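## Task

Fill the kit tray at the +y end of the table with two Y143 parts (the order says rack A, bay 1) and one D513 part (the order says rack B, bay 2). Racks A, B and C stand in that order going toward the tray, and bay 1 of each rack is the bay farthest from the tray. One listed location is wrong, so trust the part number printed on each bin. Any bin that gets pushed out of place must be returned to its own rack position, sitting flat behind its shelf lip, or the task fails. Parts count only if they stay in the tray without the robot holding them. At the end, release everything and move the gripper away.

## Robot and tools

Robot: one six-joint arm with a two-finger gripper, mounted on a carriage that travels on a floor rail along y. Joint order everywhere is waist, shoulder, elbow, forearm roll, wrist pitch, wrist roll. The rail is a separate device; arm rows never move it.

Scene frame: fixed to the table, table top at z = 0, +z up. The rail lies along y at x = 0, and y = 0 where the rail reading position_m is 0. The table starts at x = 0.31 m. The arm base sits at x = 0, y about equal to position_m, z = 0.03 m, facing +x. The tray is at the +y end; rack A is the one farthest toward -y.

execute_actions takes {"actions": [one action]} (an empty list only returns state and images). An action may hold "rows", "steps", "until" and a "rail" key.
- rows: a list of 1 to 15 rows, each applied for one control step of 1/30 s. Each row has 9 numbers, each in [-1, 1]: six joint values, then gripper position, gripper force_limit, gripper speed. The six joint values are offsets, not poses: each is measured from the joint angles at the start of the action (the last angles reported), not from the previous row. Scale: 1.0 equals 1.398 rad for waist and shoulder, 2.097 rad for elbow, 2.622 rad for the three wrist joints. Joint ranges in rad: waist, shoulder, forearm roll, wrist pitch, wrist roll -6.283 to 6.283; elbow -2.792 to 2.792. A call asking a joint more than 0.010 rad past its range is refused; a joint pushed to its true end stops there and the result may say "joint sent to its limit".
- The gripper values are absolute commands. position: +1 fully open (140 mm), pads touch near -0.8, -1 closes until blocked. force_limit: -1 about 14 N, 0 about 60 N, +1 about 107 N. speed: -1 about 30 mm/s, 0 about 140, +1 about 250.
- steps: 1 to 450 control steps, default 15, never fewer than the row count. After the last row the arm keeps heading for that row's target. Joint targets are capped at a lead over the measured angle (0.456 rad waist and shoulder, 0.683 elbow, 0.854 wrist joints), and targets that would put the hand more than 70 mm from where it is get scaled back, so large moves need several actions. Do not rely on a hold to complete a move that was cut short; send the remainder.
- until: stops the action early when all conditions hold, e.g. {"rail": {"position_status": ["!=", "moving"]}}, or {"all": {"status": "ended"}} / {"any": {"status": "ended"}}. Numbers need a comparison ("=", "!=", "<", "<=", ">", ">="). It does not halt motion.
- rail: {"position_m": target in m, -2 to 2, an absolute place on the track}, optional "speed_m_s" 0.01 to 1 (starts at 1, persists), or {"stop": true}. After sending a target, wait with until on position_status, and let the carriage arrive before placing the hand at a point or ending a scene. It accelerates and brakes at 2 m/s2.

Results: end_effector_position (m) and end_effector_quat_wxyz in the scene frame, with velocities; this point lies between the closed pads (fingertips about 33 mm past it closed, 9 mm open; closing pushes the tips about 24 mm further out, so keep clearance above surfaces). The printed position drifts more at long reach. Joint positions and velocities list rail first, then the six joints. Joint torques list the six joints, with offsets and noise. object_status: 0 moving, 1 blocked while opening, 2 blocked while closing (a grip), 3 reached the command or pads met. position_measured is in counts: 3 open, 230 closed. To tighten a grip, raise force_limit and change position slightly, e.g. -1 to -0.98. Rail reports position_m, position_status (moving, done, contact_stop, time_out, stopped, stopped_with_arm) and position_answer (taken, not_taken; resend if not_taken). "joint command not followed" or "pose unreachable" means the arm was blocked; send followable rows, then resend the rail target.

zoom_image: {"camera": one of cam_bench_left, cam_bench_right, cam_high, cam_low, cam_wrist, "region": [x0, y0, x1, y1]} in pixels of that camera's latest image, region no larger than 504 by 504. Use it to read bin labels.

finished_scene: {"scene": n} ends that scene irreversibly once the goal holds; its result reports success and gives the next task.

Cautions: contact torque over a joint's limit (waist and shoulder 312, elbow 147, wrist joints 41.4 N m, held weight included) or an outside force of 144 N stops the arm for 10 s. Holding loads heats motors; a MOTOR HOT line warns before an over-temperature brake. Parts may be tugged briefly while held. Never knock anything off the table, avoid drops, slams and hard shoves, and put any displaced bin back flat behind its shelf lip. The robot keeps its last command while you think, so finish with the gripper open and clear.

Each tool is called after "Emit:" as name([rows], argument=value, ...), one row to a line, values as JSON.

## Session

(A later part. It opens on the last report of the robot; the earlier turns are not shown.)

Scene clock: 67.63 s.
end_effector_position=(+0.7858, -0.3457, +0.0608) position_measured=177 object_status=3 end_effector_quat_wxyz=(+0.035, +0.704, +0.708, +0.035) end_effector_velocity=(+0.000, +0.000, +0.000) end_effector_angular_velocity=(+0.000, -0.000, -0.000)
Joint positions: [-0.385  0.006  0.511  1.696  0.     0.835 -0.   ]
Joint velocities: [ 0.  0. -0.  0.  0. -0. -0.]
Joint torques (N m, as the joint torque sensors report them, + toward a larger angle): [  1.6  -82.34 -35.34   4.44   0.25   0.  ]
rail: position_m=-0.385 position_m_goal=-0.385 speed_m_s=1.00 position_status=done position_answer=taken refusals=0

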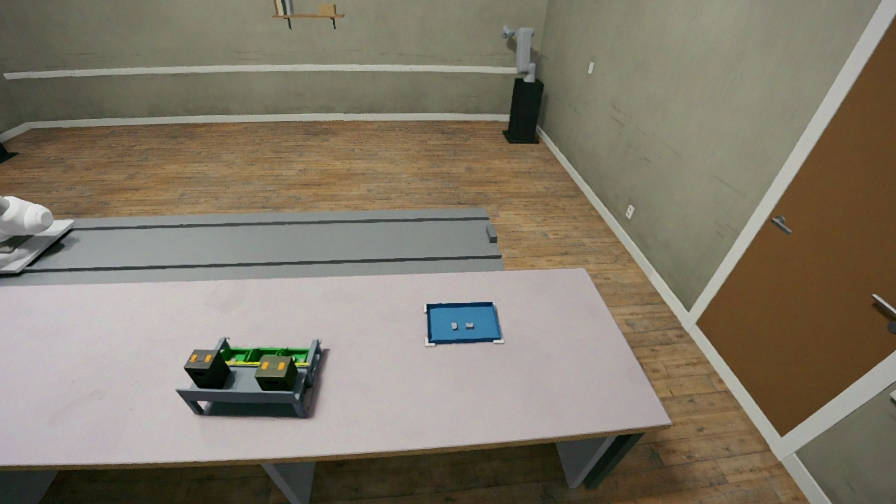

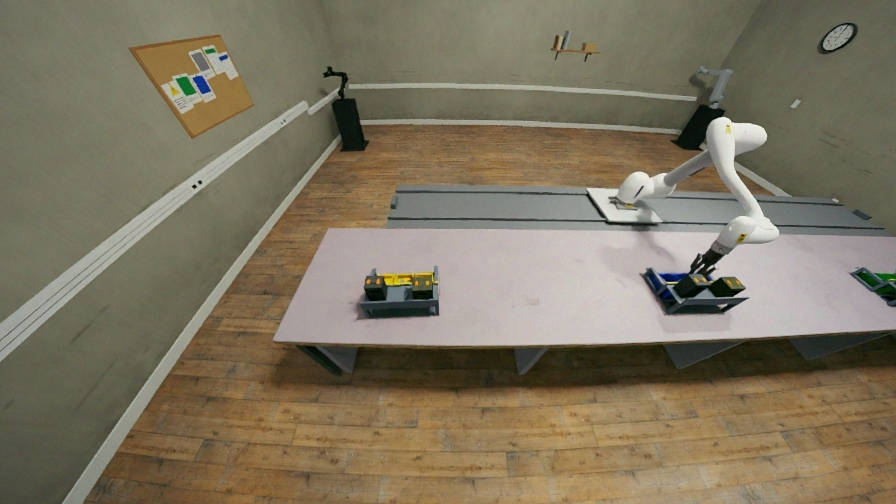

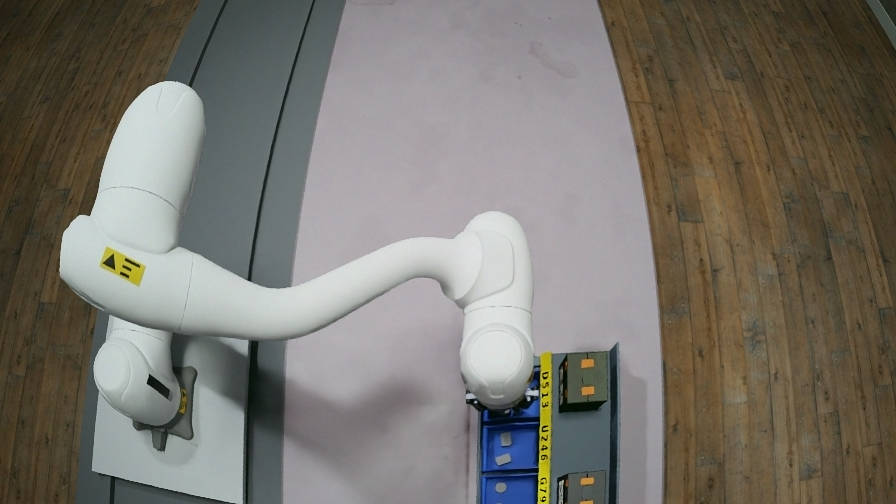

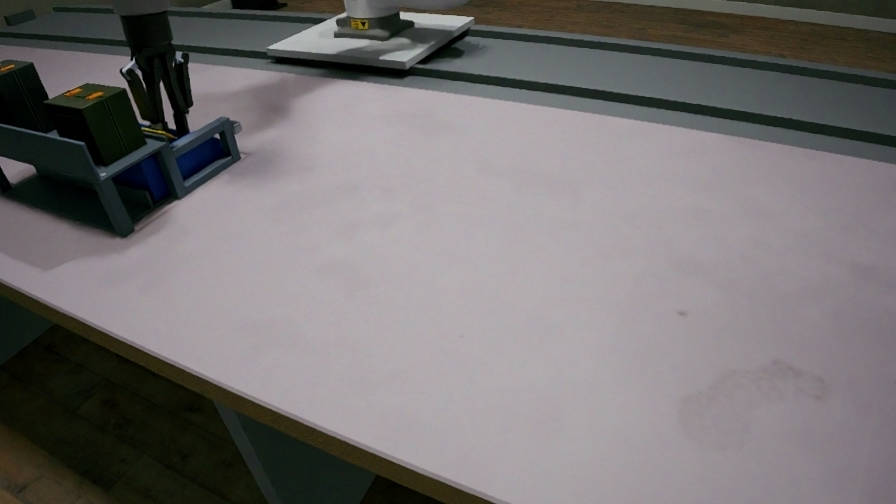

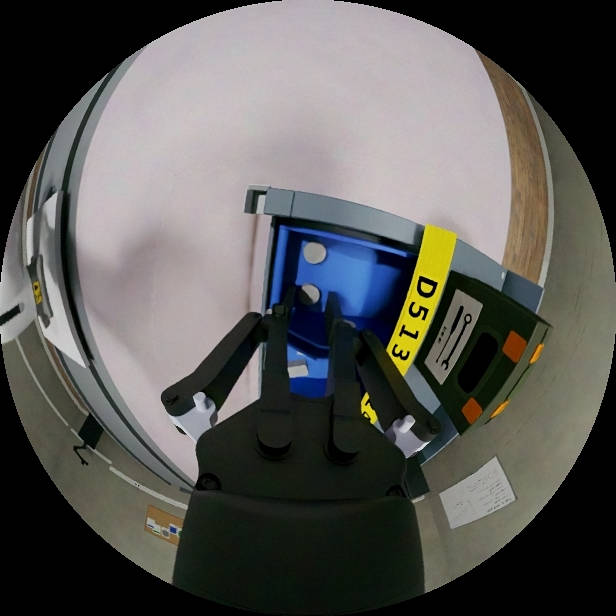

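Emit:
execute_actions([
  {"rows":[[0.003,0.0086,0.0036,0,-0.0074,0,-0.38,0,0],[0.003,0.0086,0.0036,0,-0.0074,0,-0.38,0,0],[0.003,0.0086,0.0036,0,-0.0074,0,-0.38,0,0],[0.003,0.0086,0.0036,0,-0.0074,0,-0.38,0,0],[0.003,0.0086,0.0036,0,-0.0074,0,-0.38,0,0],[0.003,0.0086,0.0036,0,-0.0074,0,-0.38,0,0],[0.003,0.0086,0.0036,0,-0.0074,0,-0.38,0,0],[0.003,0.0086,0.0036,0,-0.0074,0,-0.38,0,0],[0.003,0.0086,0.0036,0,-0.0074,0,-0.38,0,0],[0.003,0.0086,0.0036,0,-0.0074,0,-0.38,0,0],[0.003,0.0086,0.0036,0,-0.0074,0,-1,0,-0.5]],"steps":26},
])

Emit:
execute_actions([
  {"rows":[[0,-0.016,-0.008,0,0.015,0,-1,0,-0.5],[0,-0.032,-0.017,0,0.03,0,-1,0,-0.5],[0,-0.048,-0.026,0,0.046,0,-1,0,-0.5],[0,-0.065,-0.035,0,0.0627,0,-1,0,-0.5]],"steps":18},
])

Scene clock: 71.27 s.
end_effector_position=(+0.7855, -0.3423, +0.0485) position_measured=201 object_status=2 end_effector_quat_wxyz=(+0.035, +0.702, +0.710, +0.036) end_effector_velocity=(+0.000, -0.000, +0.000) end_effector_angular_velocity=(+0.000, -0.000, -0.000)
Joint positions: [-0.385  0.01   0.522  1.703  0.     0.816 -0.   ]
Joint velocities: [ 0. -0. -0. -0. -0. -0.  0.]
Joint torques (N m, as the joint torque sensors report them, + toward a larger angle): [  1.54 -72.25 -30.53   4.01   0.21  -0.02]
rail: position_m=-0.385 position_m_goal=-0.385 speed_m_s=1.00 position_status=done position_answer=taken refusals=0

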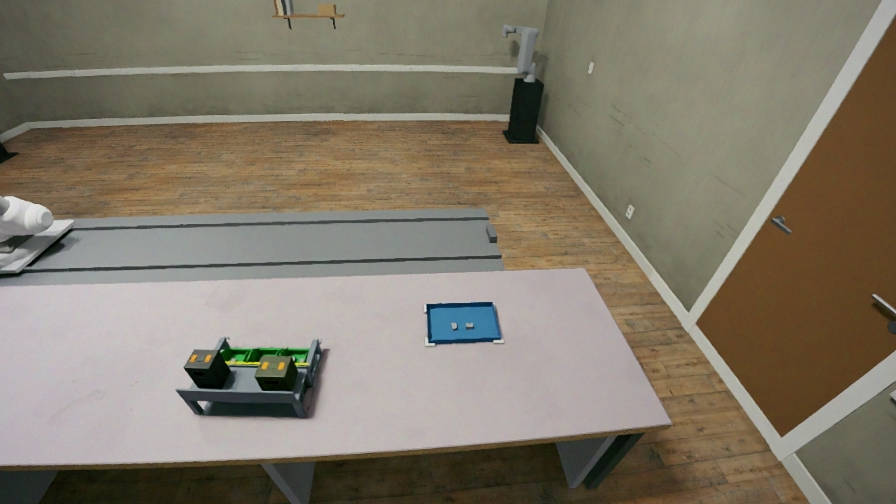

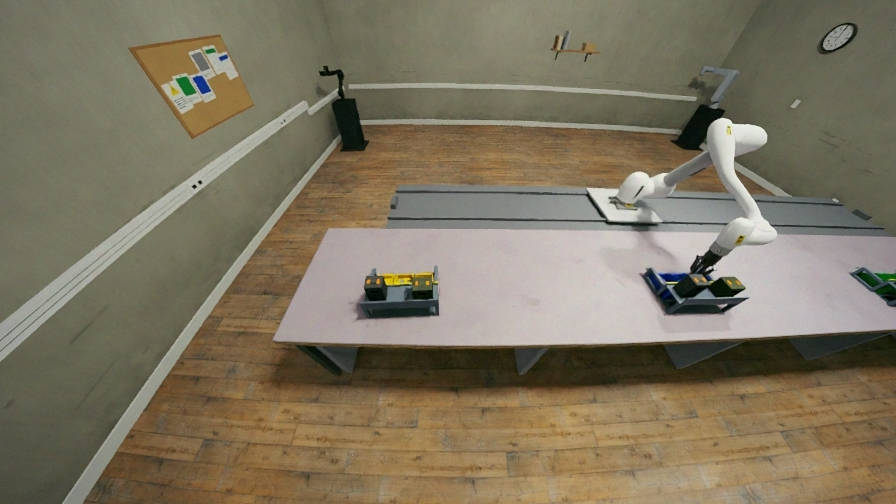

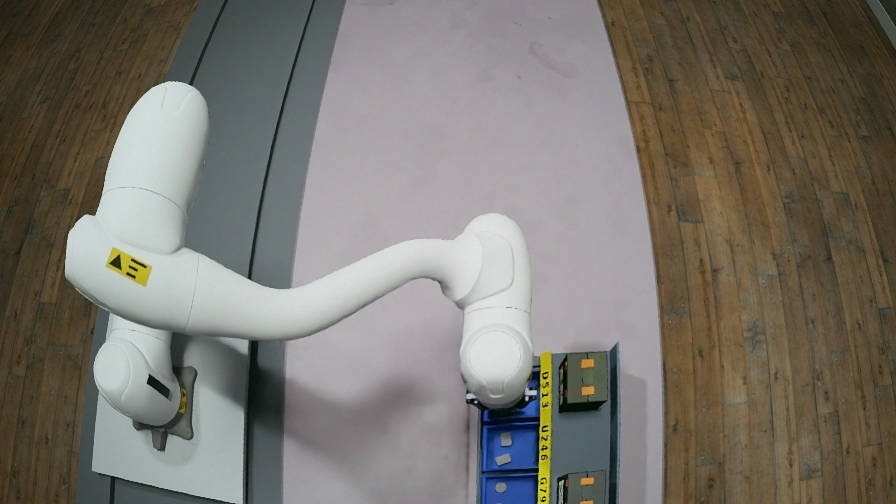

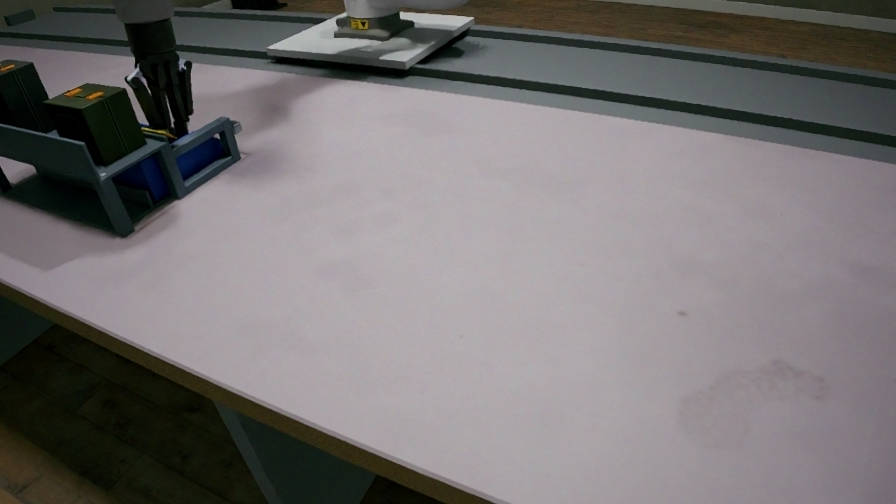

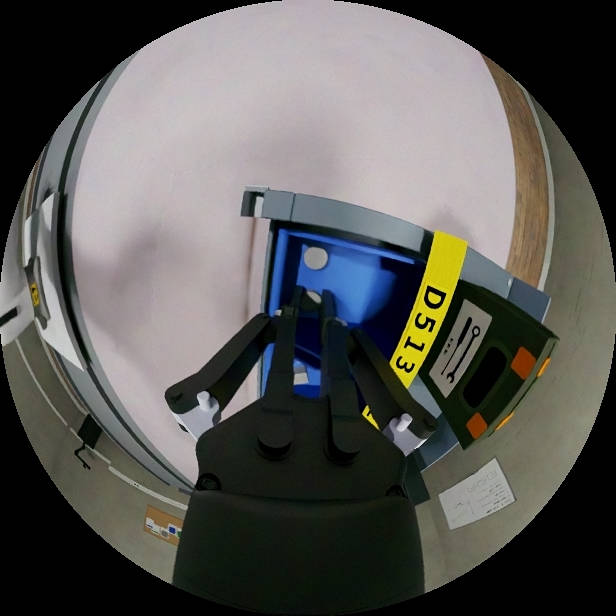

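Scene clock: 71.87 s.
end_effector_position=(+0.7852, -0.3423, +0.1515) position_measured=201 object_status=2 end_effector_quat_wxyz=(+0.035, +0.702, +0.710, +0.036) end_effector_velocity=(-0.000, -0.000, -0.001) end_effector_angular_velocity=(-0.000, +0.001, +0.000)
Joint positions: [-0.385  0.01   0.431  1.63   0.     0.98  -0.   ]
Joint velocities: [ 0.    -0.     0.001 -0.    -0.     0.    -0.   ]
Joint torques (N m, as the joint torque sensors report them, + toward a larger angle): [  2.58 -80.94 -37.18   4.6    0.46  -0.19]
rail: position_m=-0.385 position_m_goal=-0.385 speed_m_s=1.00 position_status=done position_answer=taken refusals=0

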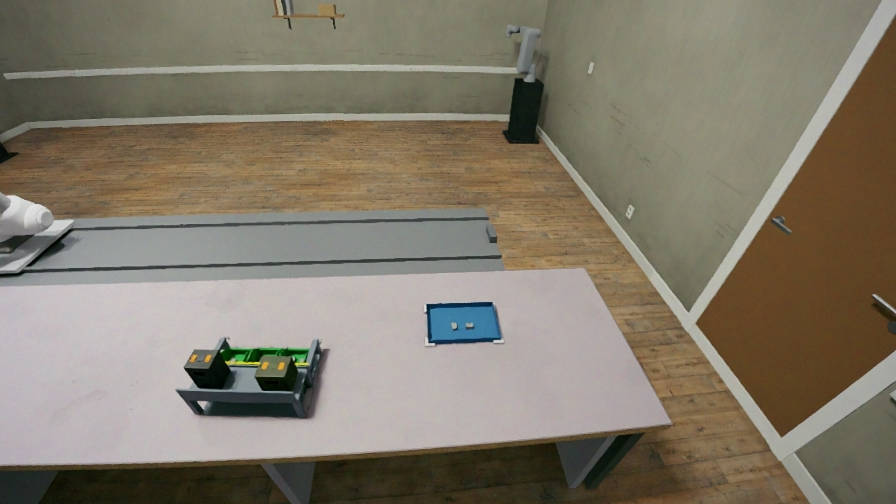

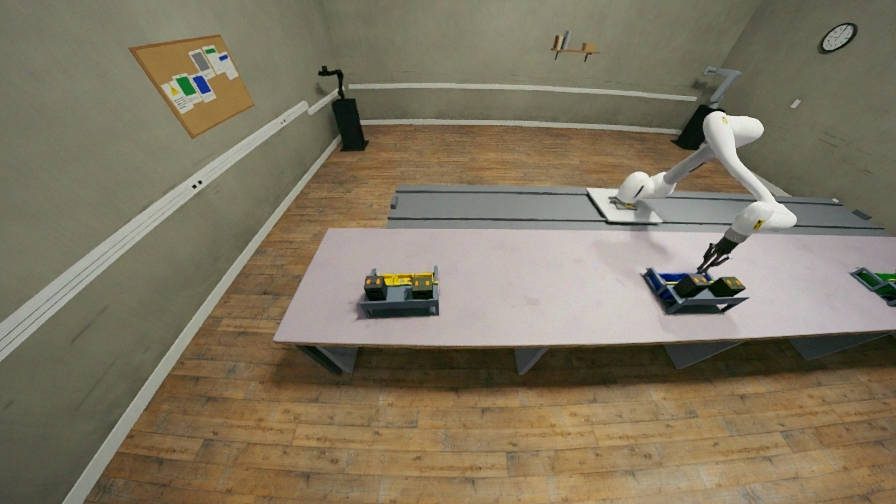

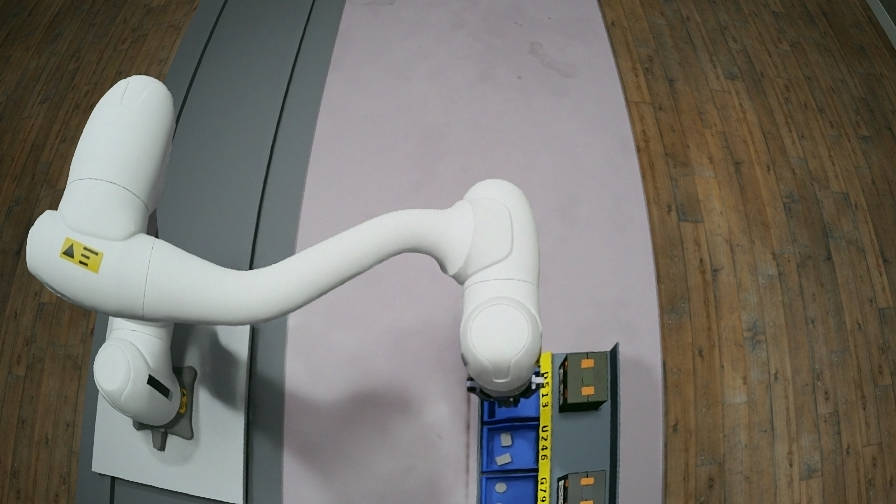

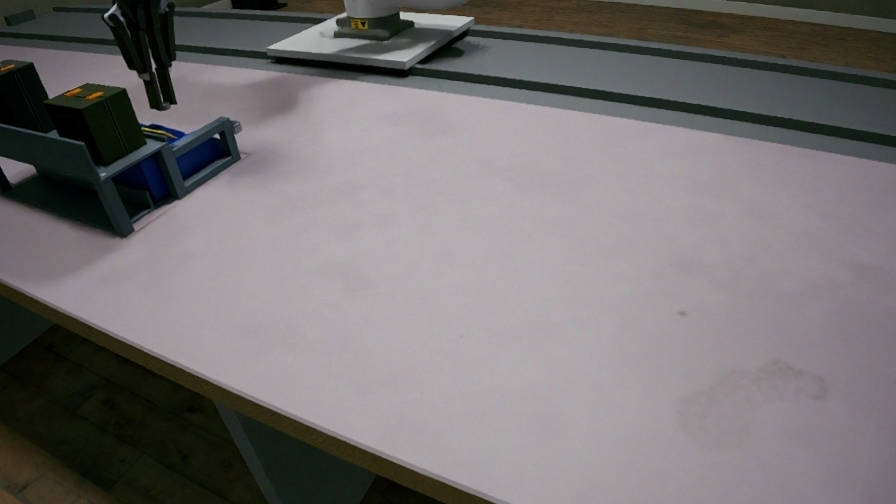

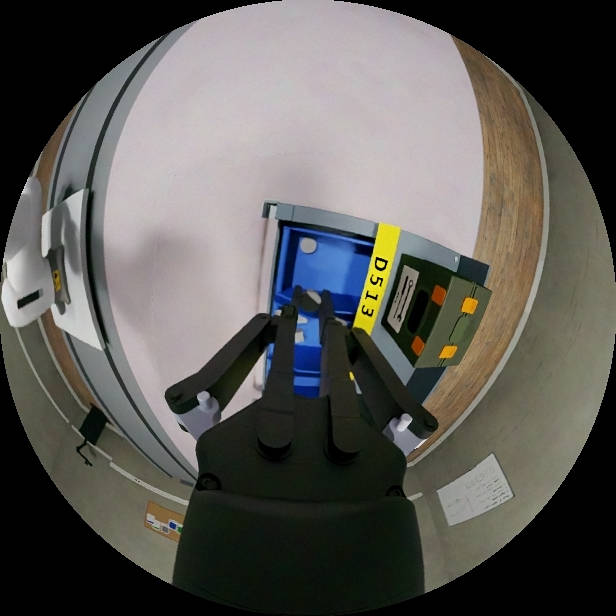

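Emit:
execute_actions([
  {"rows":[[0,-0.06,0.047,0,-0.005,0,-1,0,-0.5],[0,-0.12,0.093,0,-0.009,0,-1,0,-0.5],[0,-0.1846,0.1402,0,-0.0137,0,-1,0,-0.5]],"rail":{"position_m":1.92},"steps":250,"until":{"rail":{"position_status":["!=","moving"]}}},
])

Emit:
execute_actions([
  {"rows":[[0,0.03,0.003,0,-0.02,0,-1,0,-0.5],[0,0.07,0.006,0,-0.04,0,-1,0,-0.5],[0,0.105,0.009,0,-0.06,0,-1,0,-0.5],[0,0.1405,0.0116,0,-0.0839,0,-1,0,-0.5]],"steps":22},
])

Emit:
execute_actions([
  {"rows":[[0,0,0,0,0,0,-0.3,0,0],[0,0,0,0,0,0,-0.3,0,0],[0,0,0,0,0,0,-0.3,0,0],[0,0,0,0,0,0,-0.3,0,0],[0,0,0,0,0,0,-0.3,0,0],[0,0,0,0,0,0,-0.3,0,0],[0,0,0,0,0,0,-0.3,0,0],[0,0,0,0,0,0,-0.3,0,0],[0,-0.05,-0.004,0,0.03,0,-0.3,0,0],[0,-0.1,-0.008,0,0.06,0,-0.3,0,0],[0,-0.1405,-0.0116,0,0.0839,0,-0.3,0,0]],"steps":26},
])

Scene clock: 77.77 s.
end_effector_position=(+0.6230, +1.9619, +0.1815) position_measured=201 object_status=2 end_effector_quat_wxyz=(+0.035, +0.702, +0.710, +0.036) end_effector_velocity=(-0.000, -0.001, -0.000) end_effector_angular_velocity=(-0.000, +0.000, -0.000)
Joint positions: [ 1.921  0.01   0.173  1.924  0.     0.944 -0.   ]
Joint velocities: [-0.001 -0.    -0.     0.    -0.     0.     0.   ]
Joint torques (N m, as the joint torque sensors report them, + toward a larger angle): [ -6.27 -52.48 -37.22   3.75   0.71   0.  ]
rail: position_m=1.921 position_m_goal=1.920 speed_m_s=1.00 position_status=done position_answer=taken refusals=0

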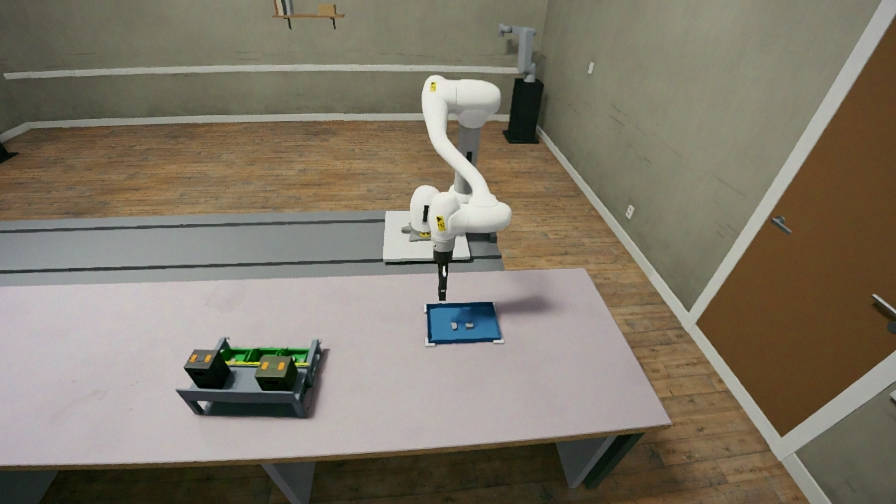

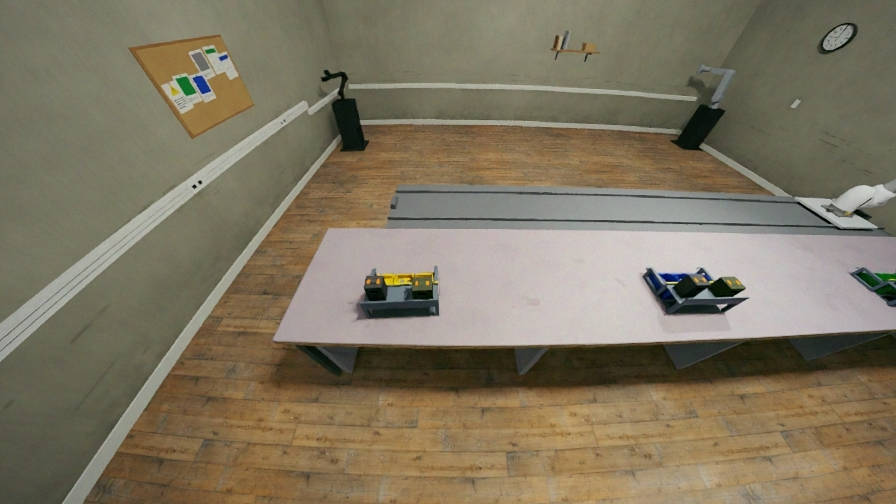

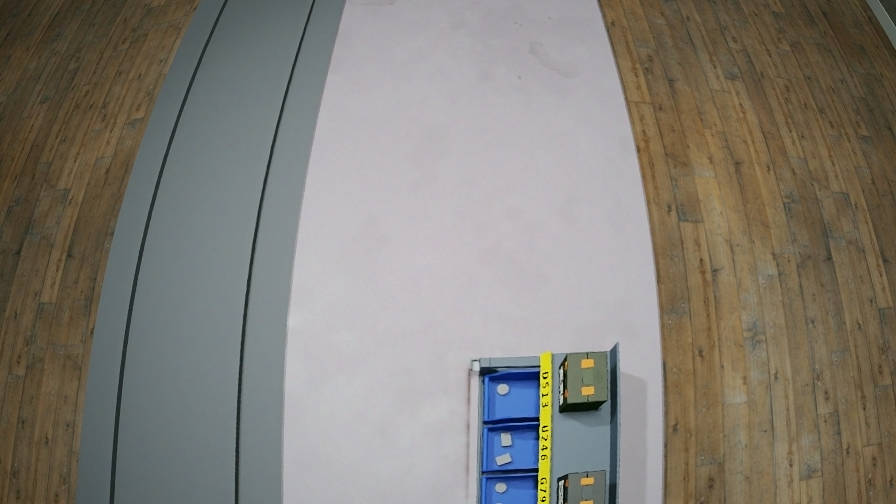

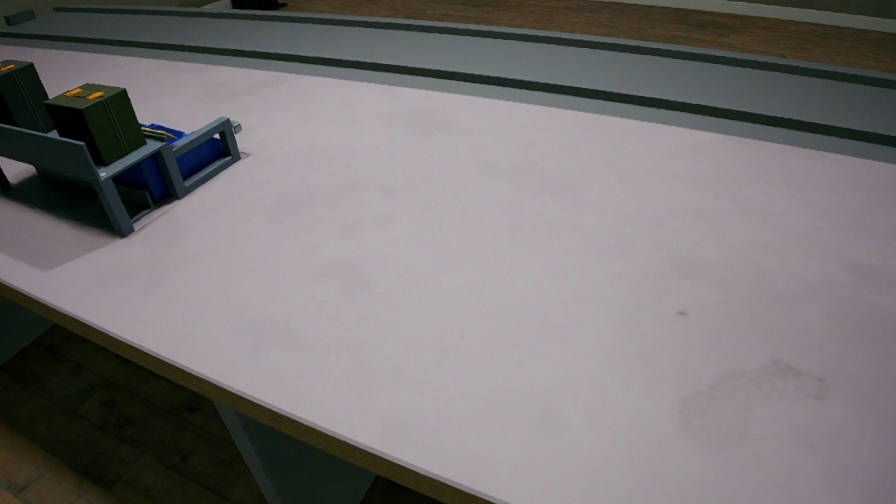

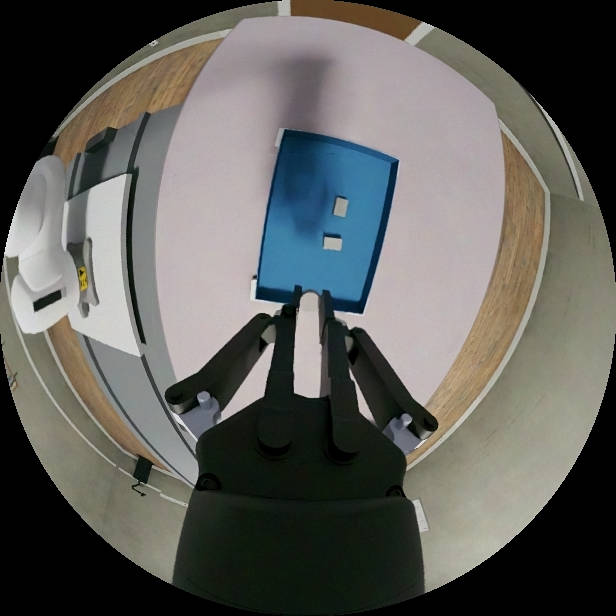

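Scene clock: 78.50 s.
end_effector_position=(+0.6666, +1.9616, +0.0497) position_measured=201 object_status=2 end_effector_quat_wxyz=(+0.035, +0.702, +0.710, +0.035) end_effector_velocity=(+0.000, +0.000, +0.001) end_effector_angular_velocity=(+0.000, -0.001, -0.000)
Joint positions: [ 1.92   0.01   0.37   1.948  0.     0.724 -0.   ]
Joint velocities: [ 0.     0.    -0.001 -0.     0.    -0.    -0.   ]
Joint torques (N m, as the joint torque sensors report them, + toward a larger angle): [  1.94 -67.9  -32.09   4.07  -0.04  -0.15]
rail: position_m=1.920 position_m_goal=1.920 speed_m_s=1.00 position_status=done position_answer=taken refusals=0

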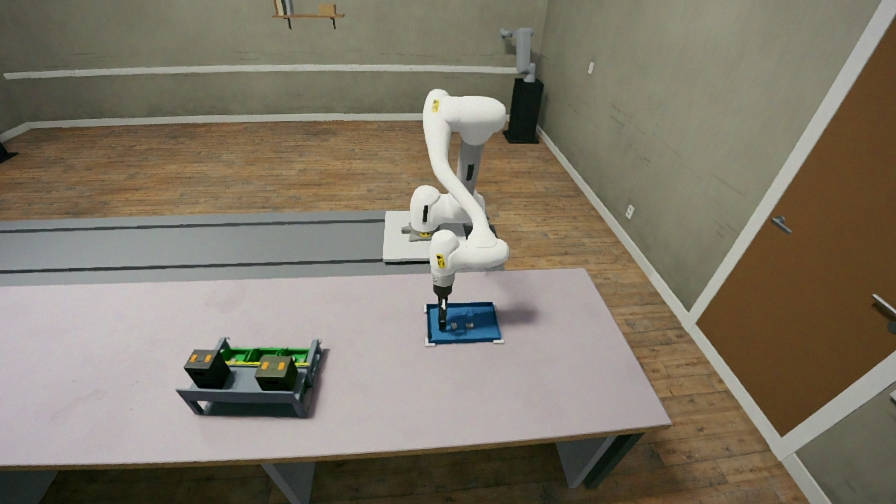

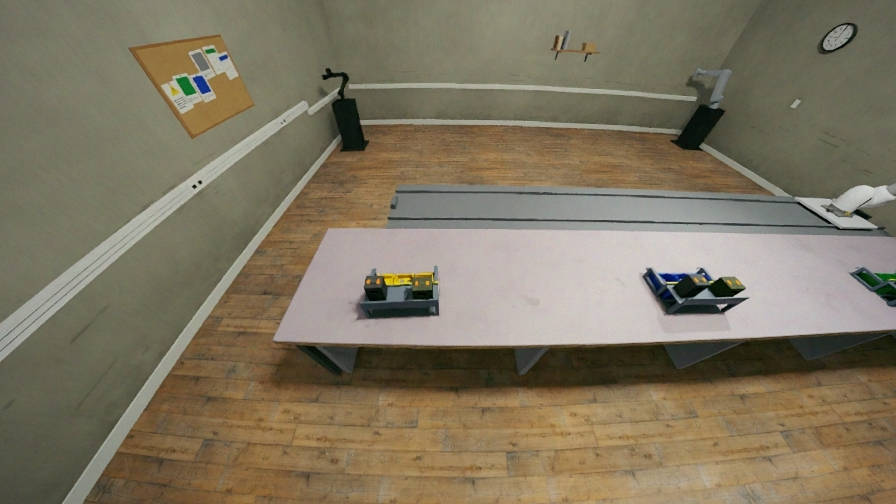

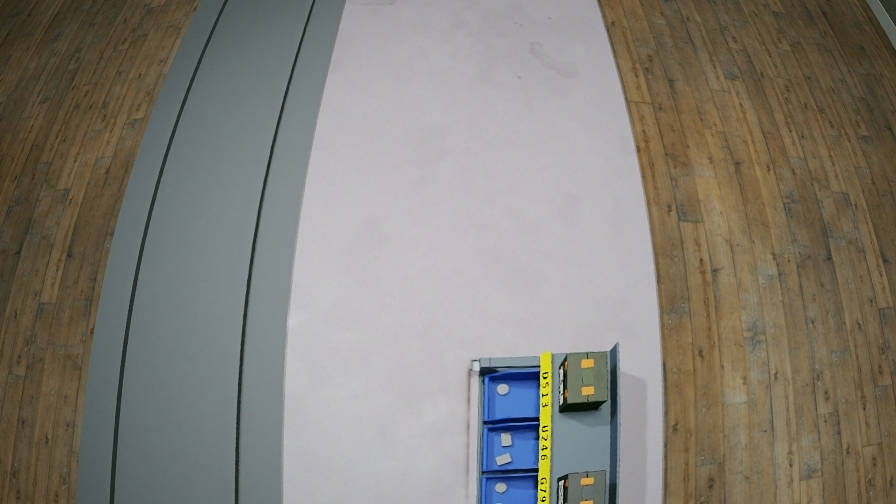

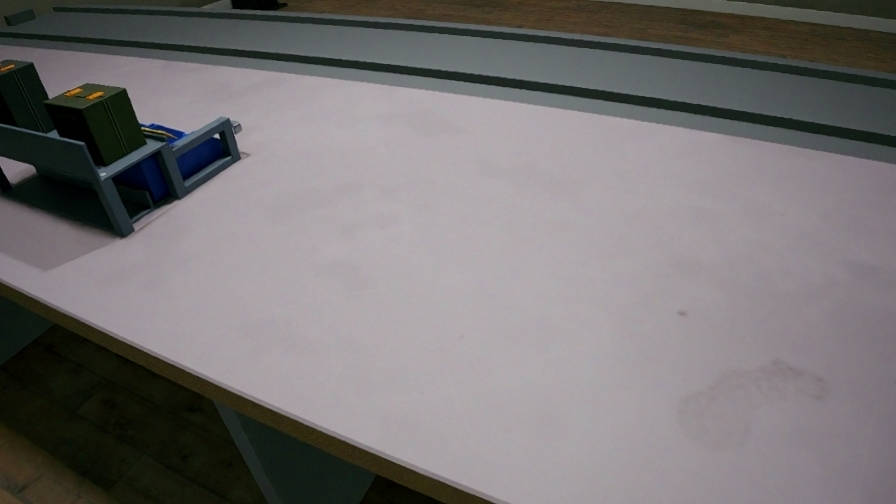

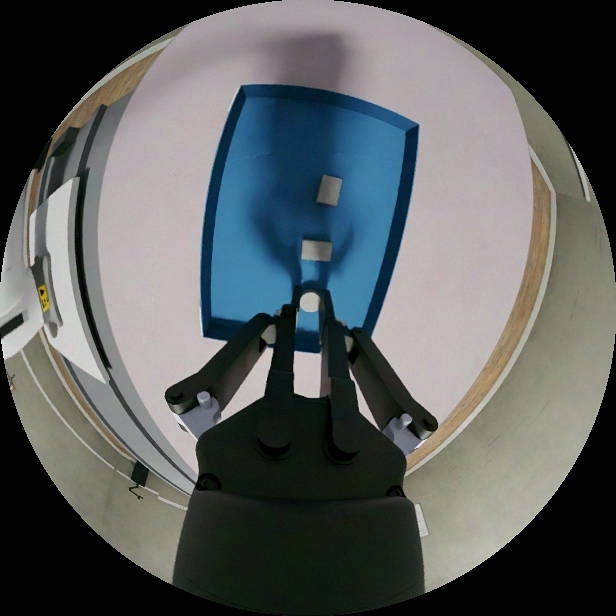

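Scene clock: 79.37 s.
end_effector_position=(+0.6231, +1.9611, +0.1816) position_measured=167 object_status=3 end_effector_quat_wxyz=(+0.035, +0.702, +0.710, +0.036) end_effector_velocity=(-0.000, -0.000, -0.001) end_effector_angular_velocity=(-0.000, +0.002, +0.000)
Joint positions: [ 1.92   0.01   0.173  1.924  0.     0.944 -0.   ]
Joint velocities: [ 0.    -0.     0.001  0.    -0.     0.     0.   ]
Joint torques (N m, as the joint torque sensors report them, + toward a larger angle): [  2.48 -54.32 -36.49   4.45   0.71   0.06]
rail: position_m=1.920 position_m_goal=1.920 speed_m_s=1.00 position_status=done position_answer=taken refusals=0

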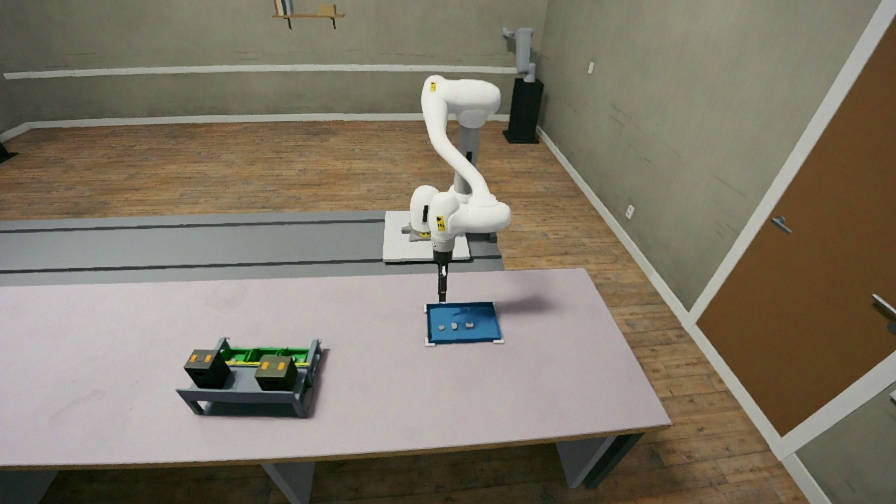

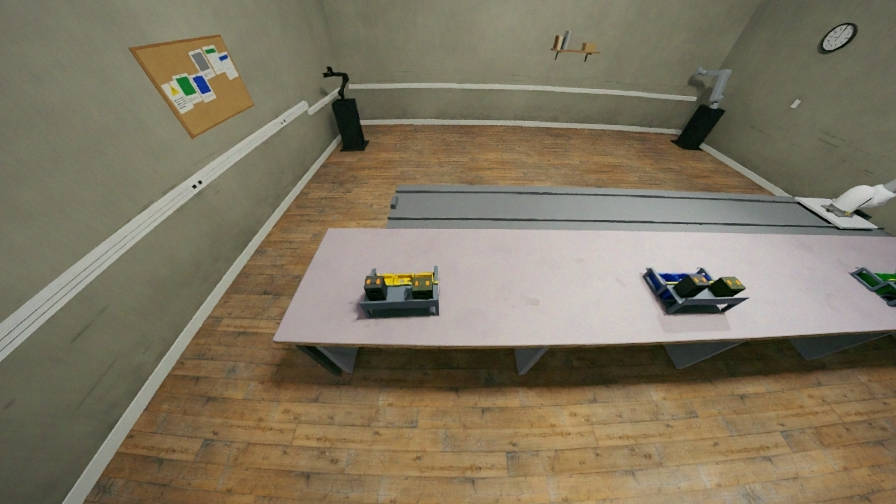

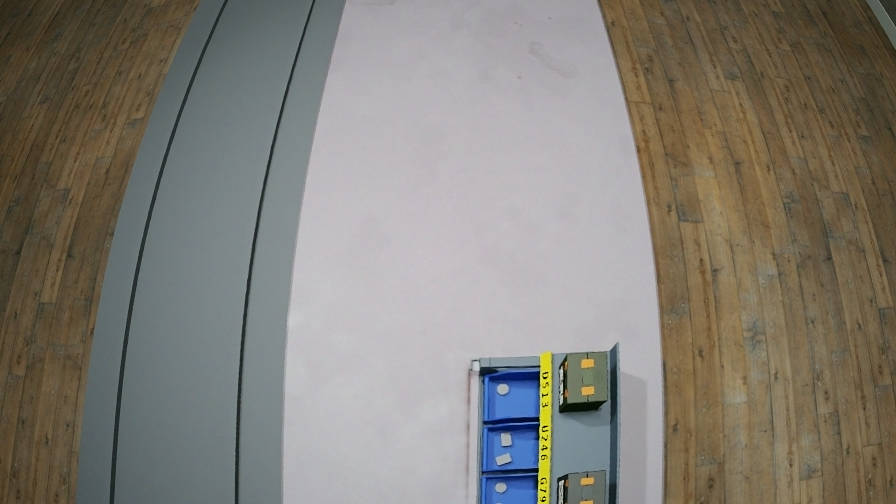

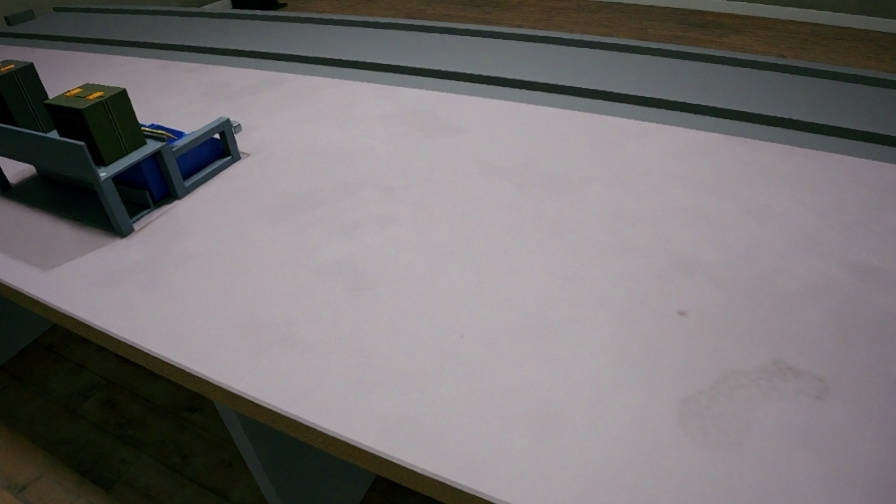

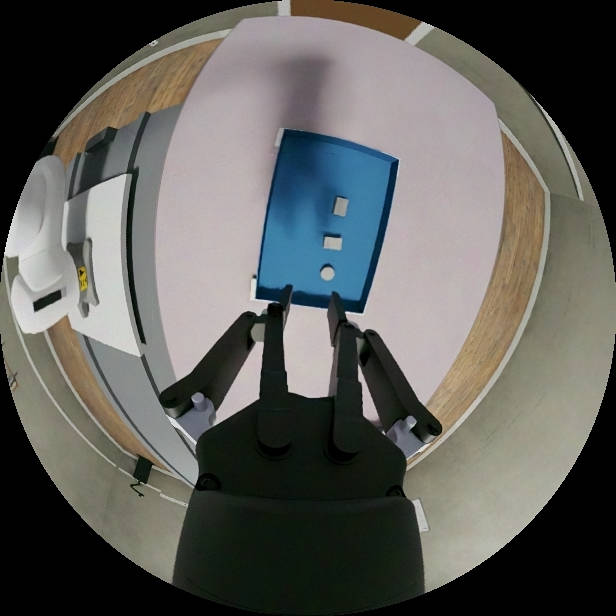

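Emit:
finished_scene(scene=2)

The scene is finished: the task was done.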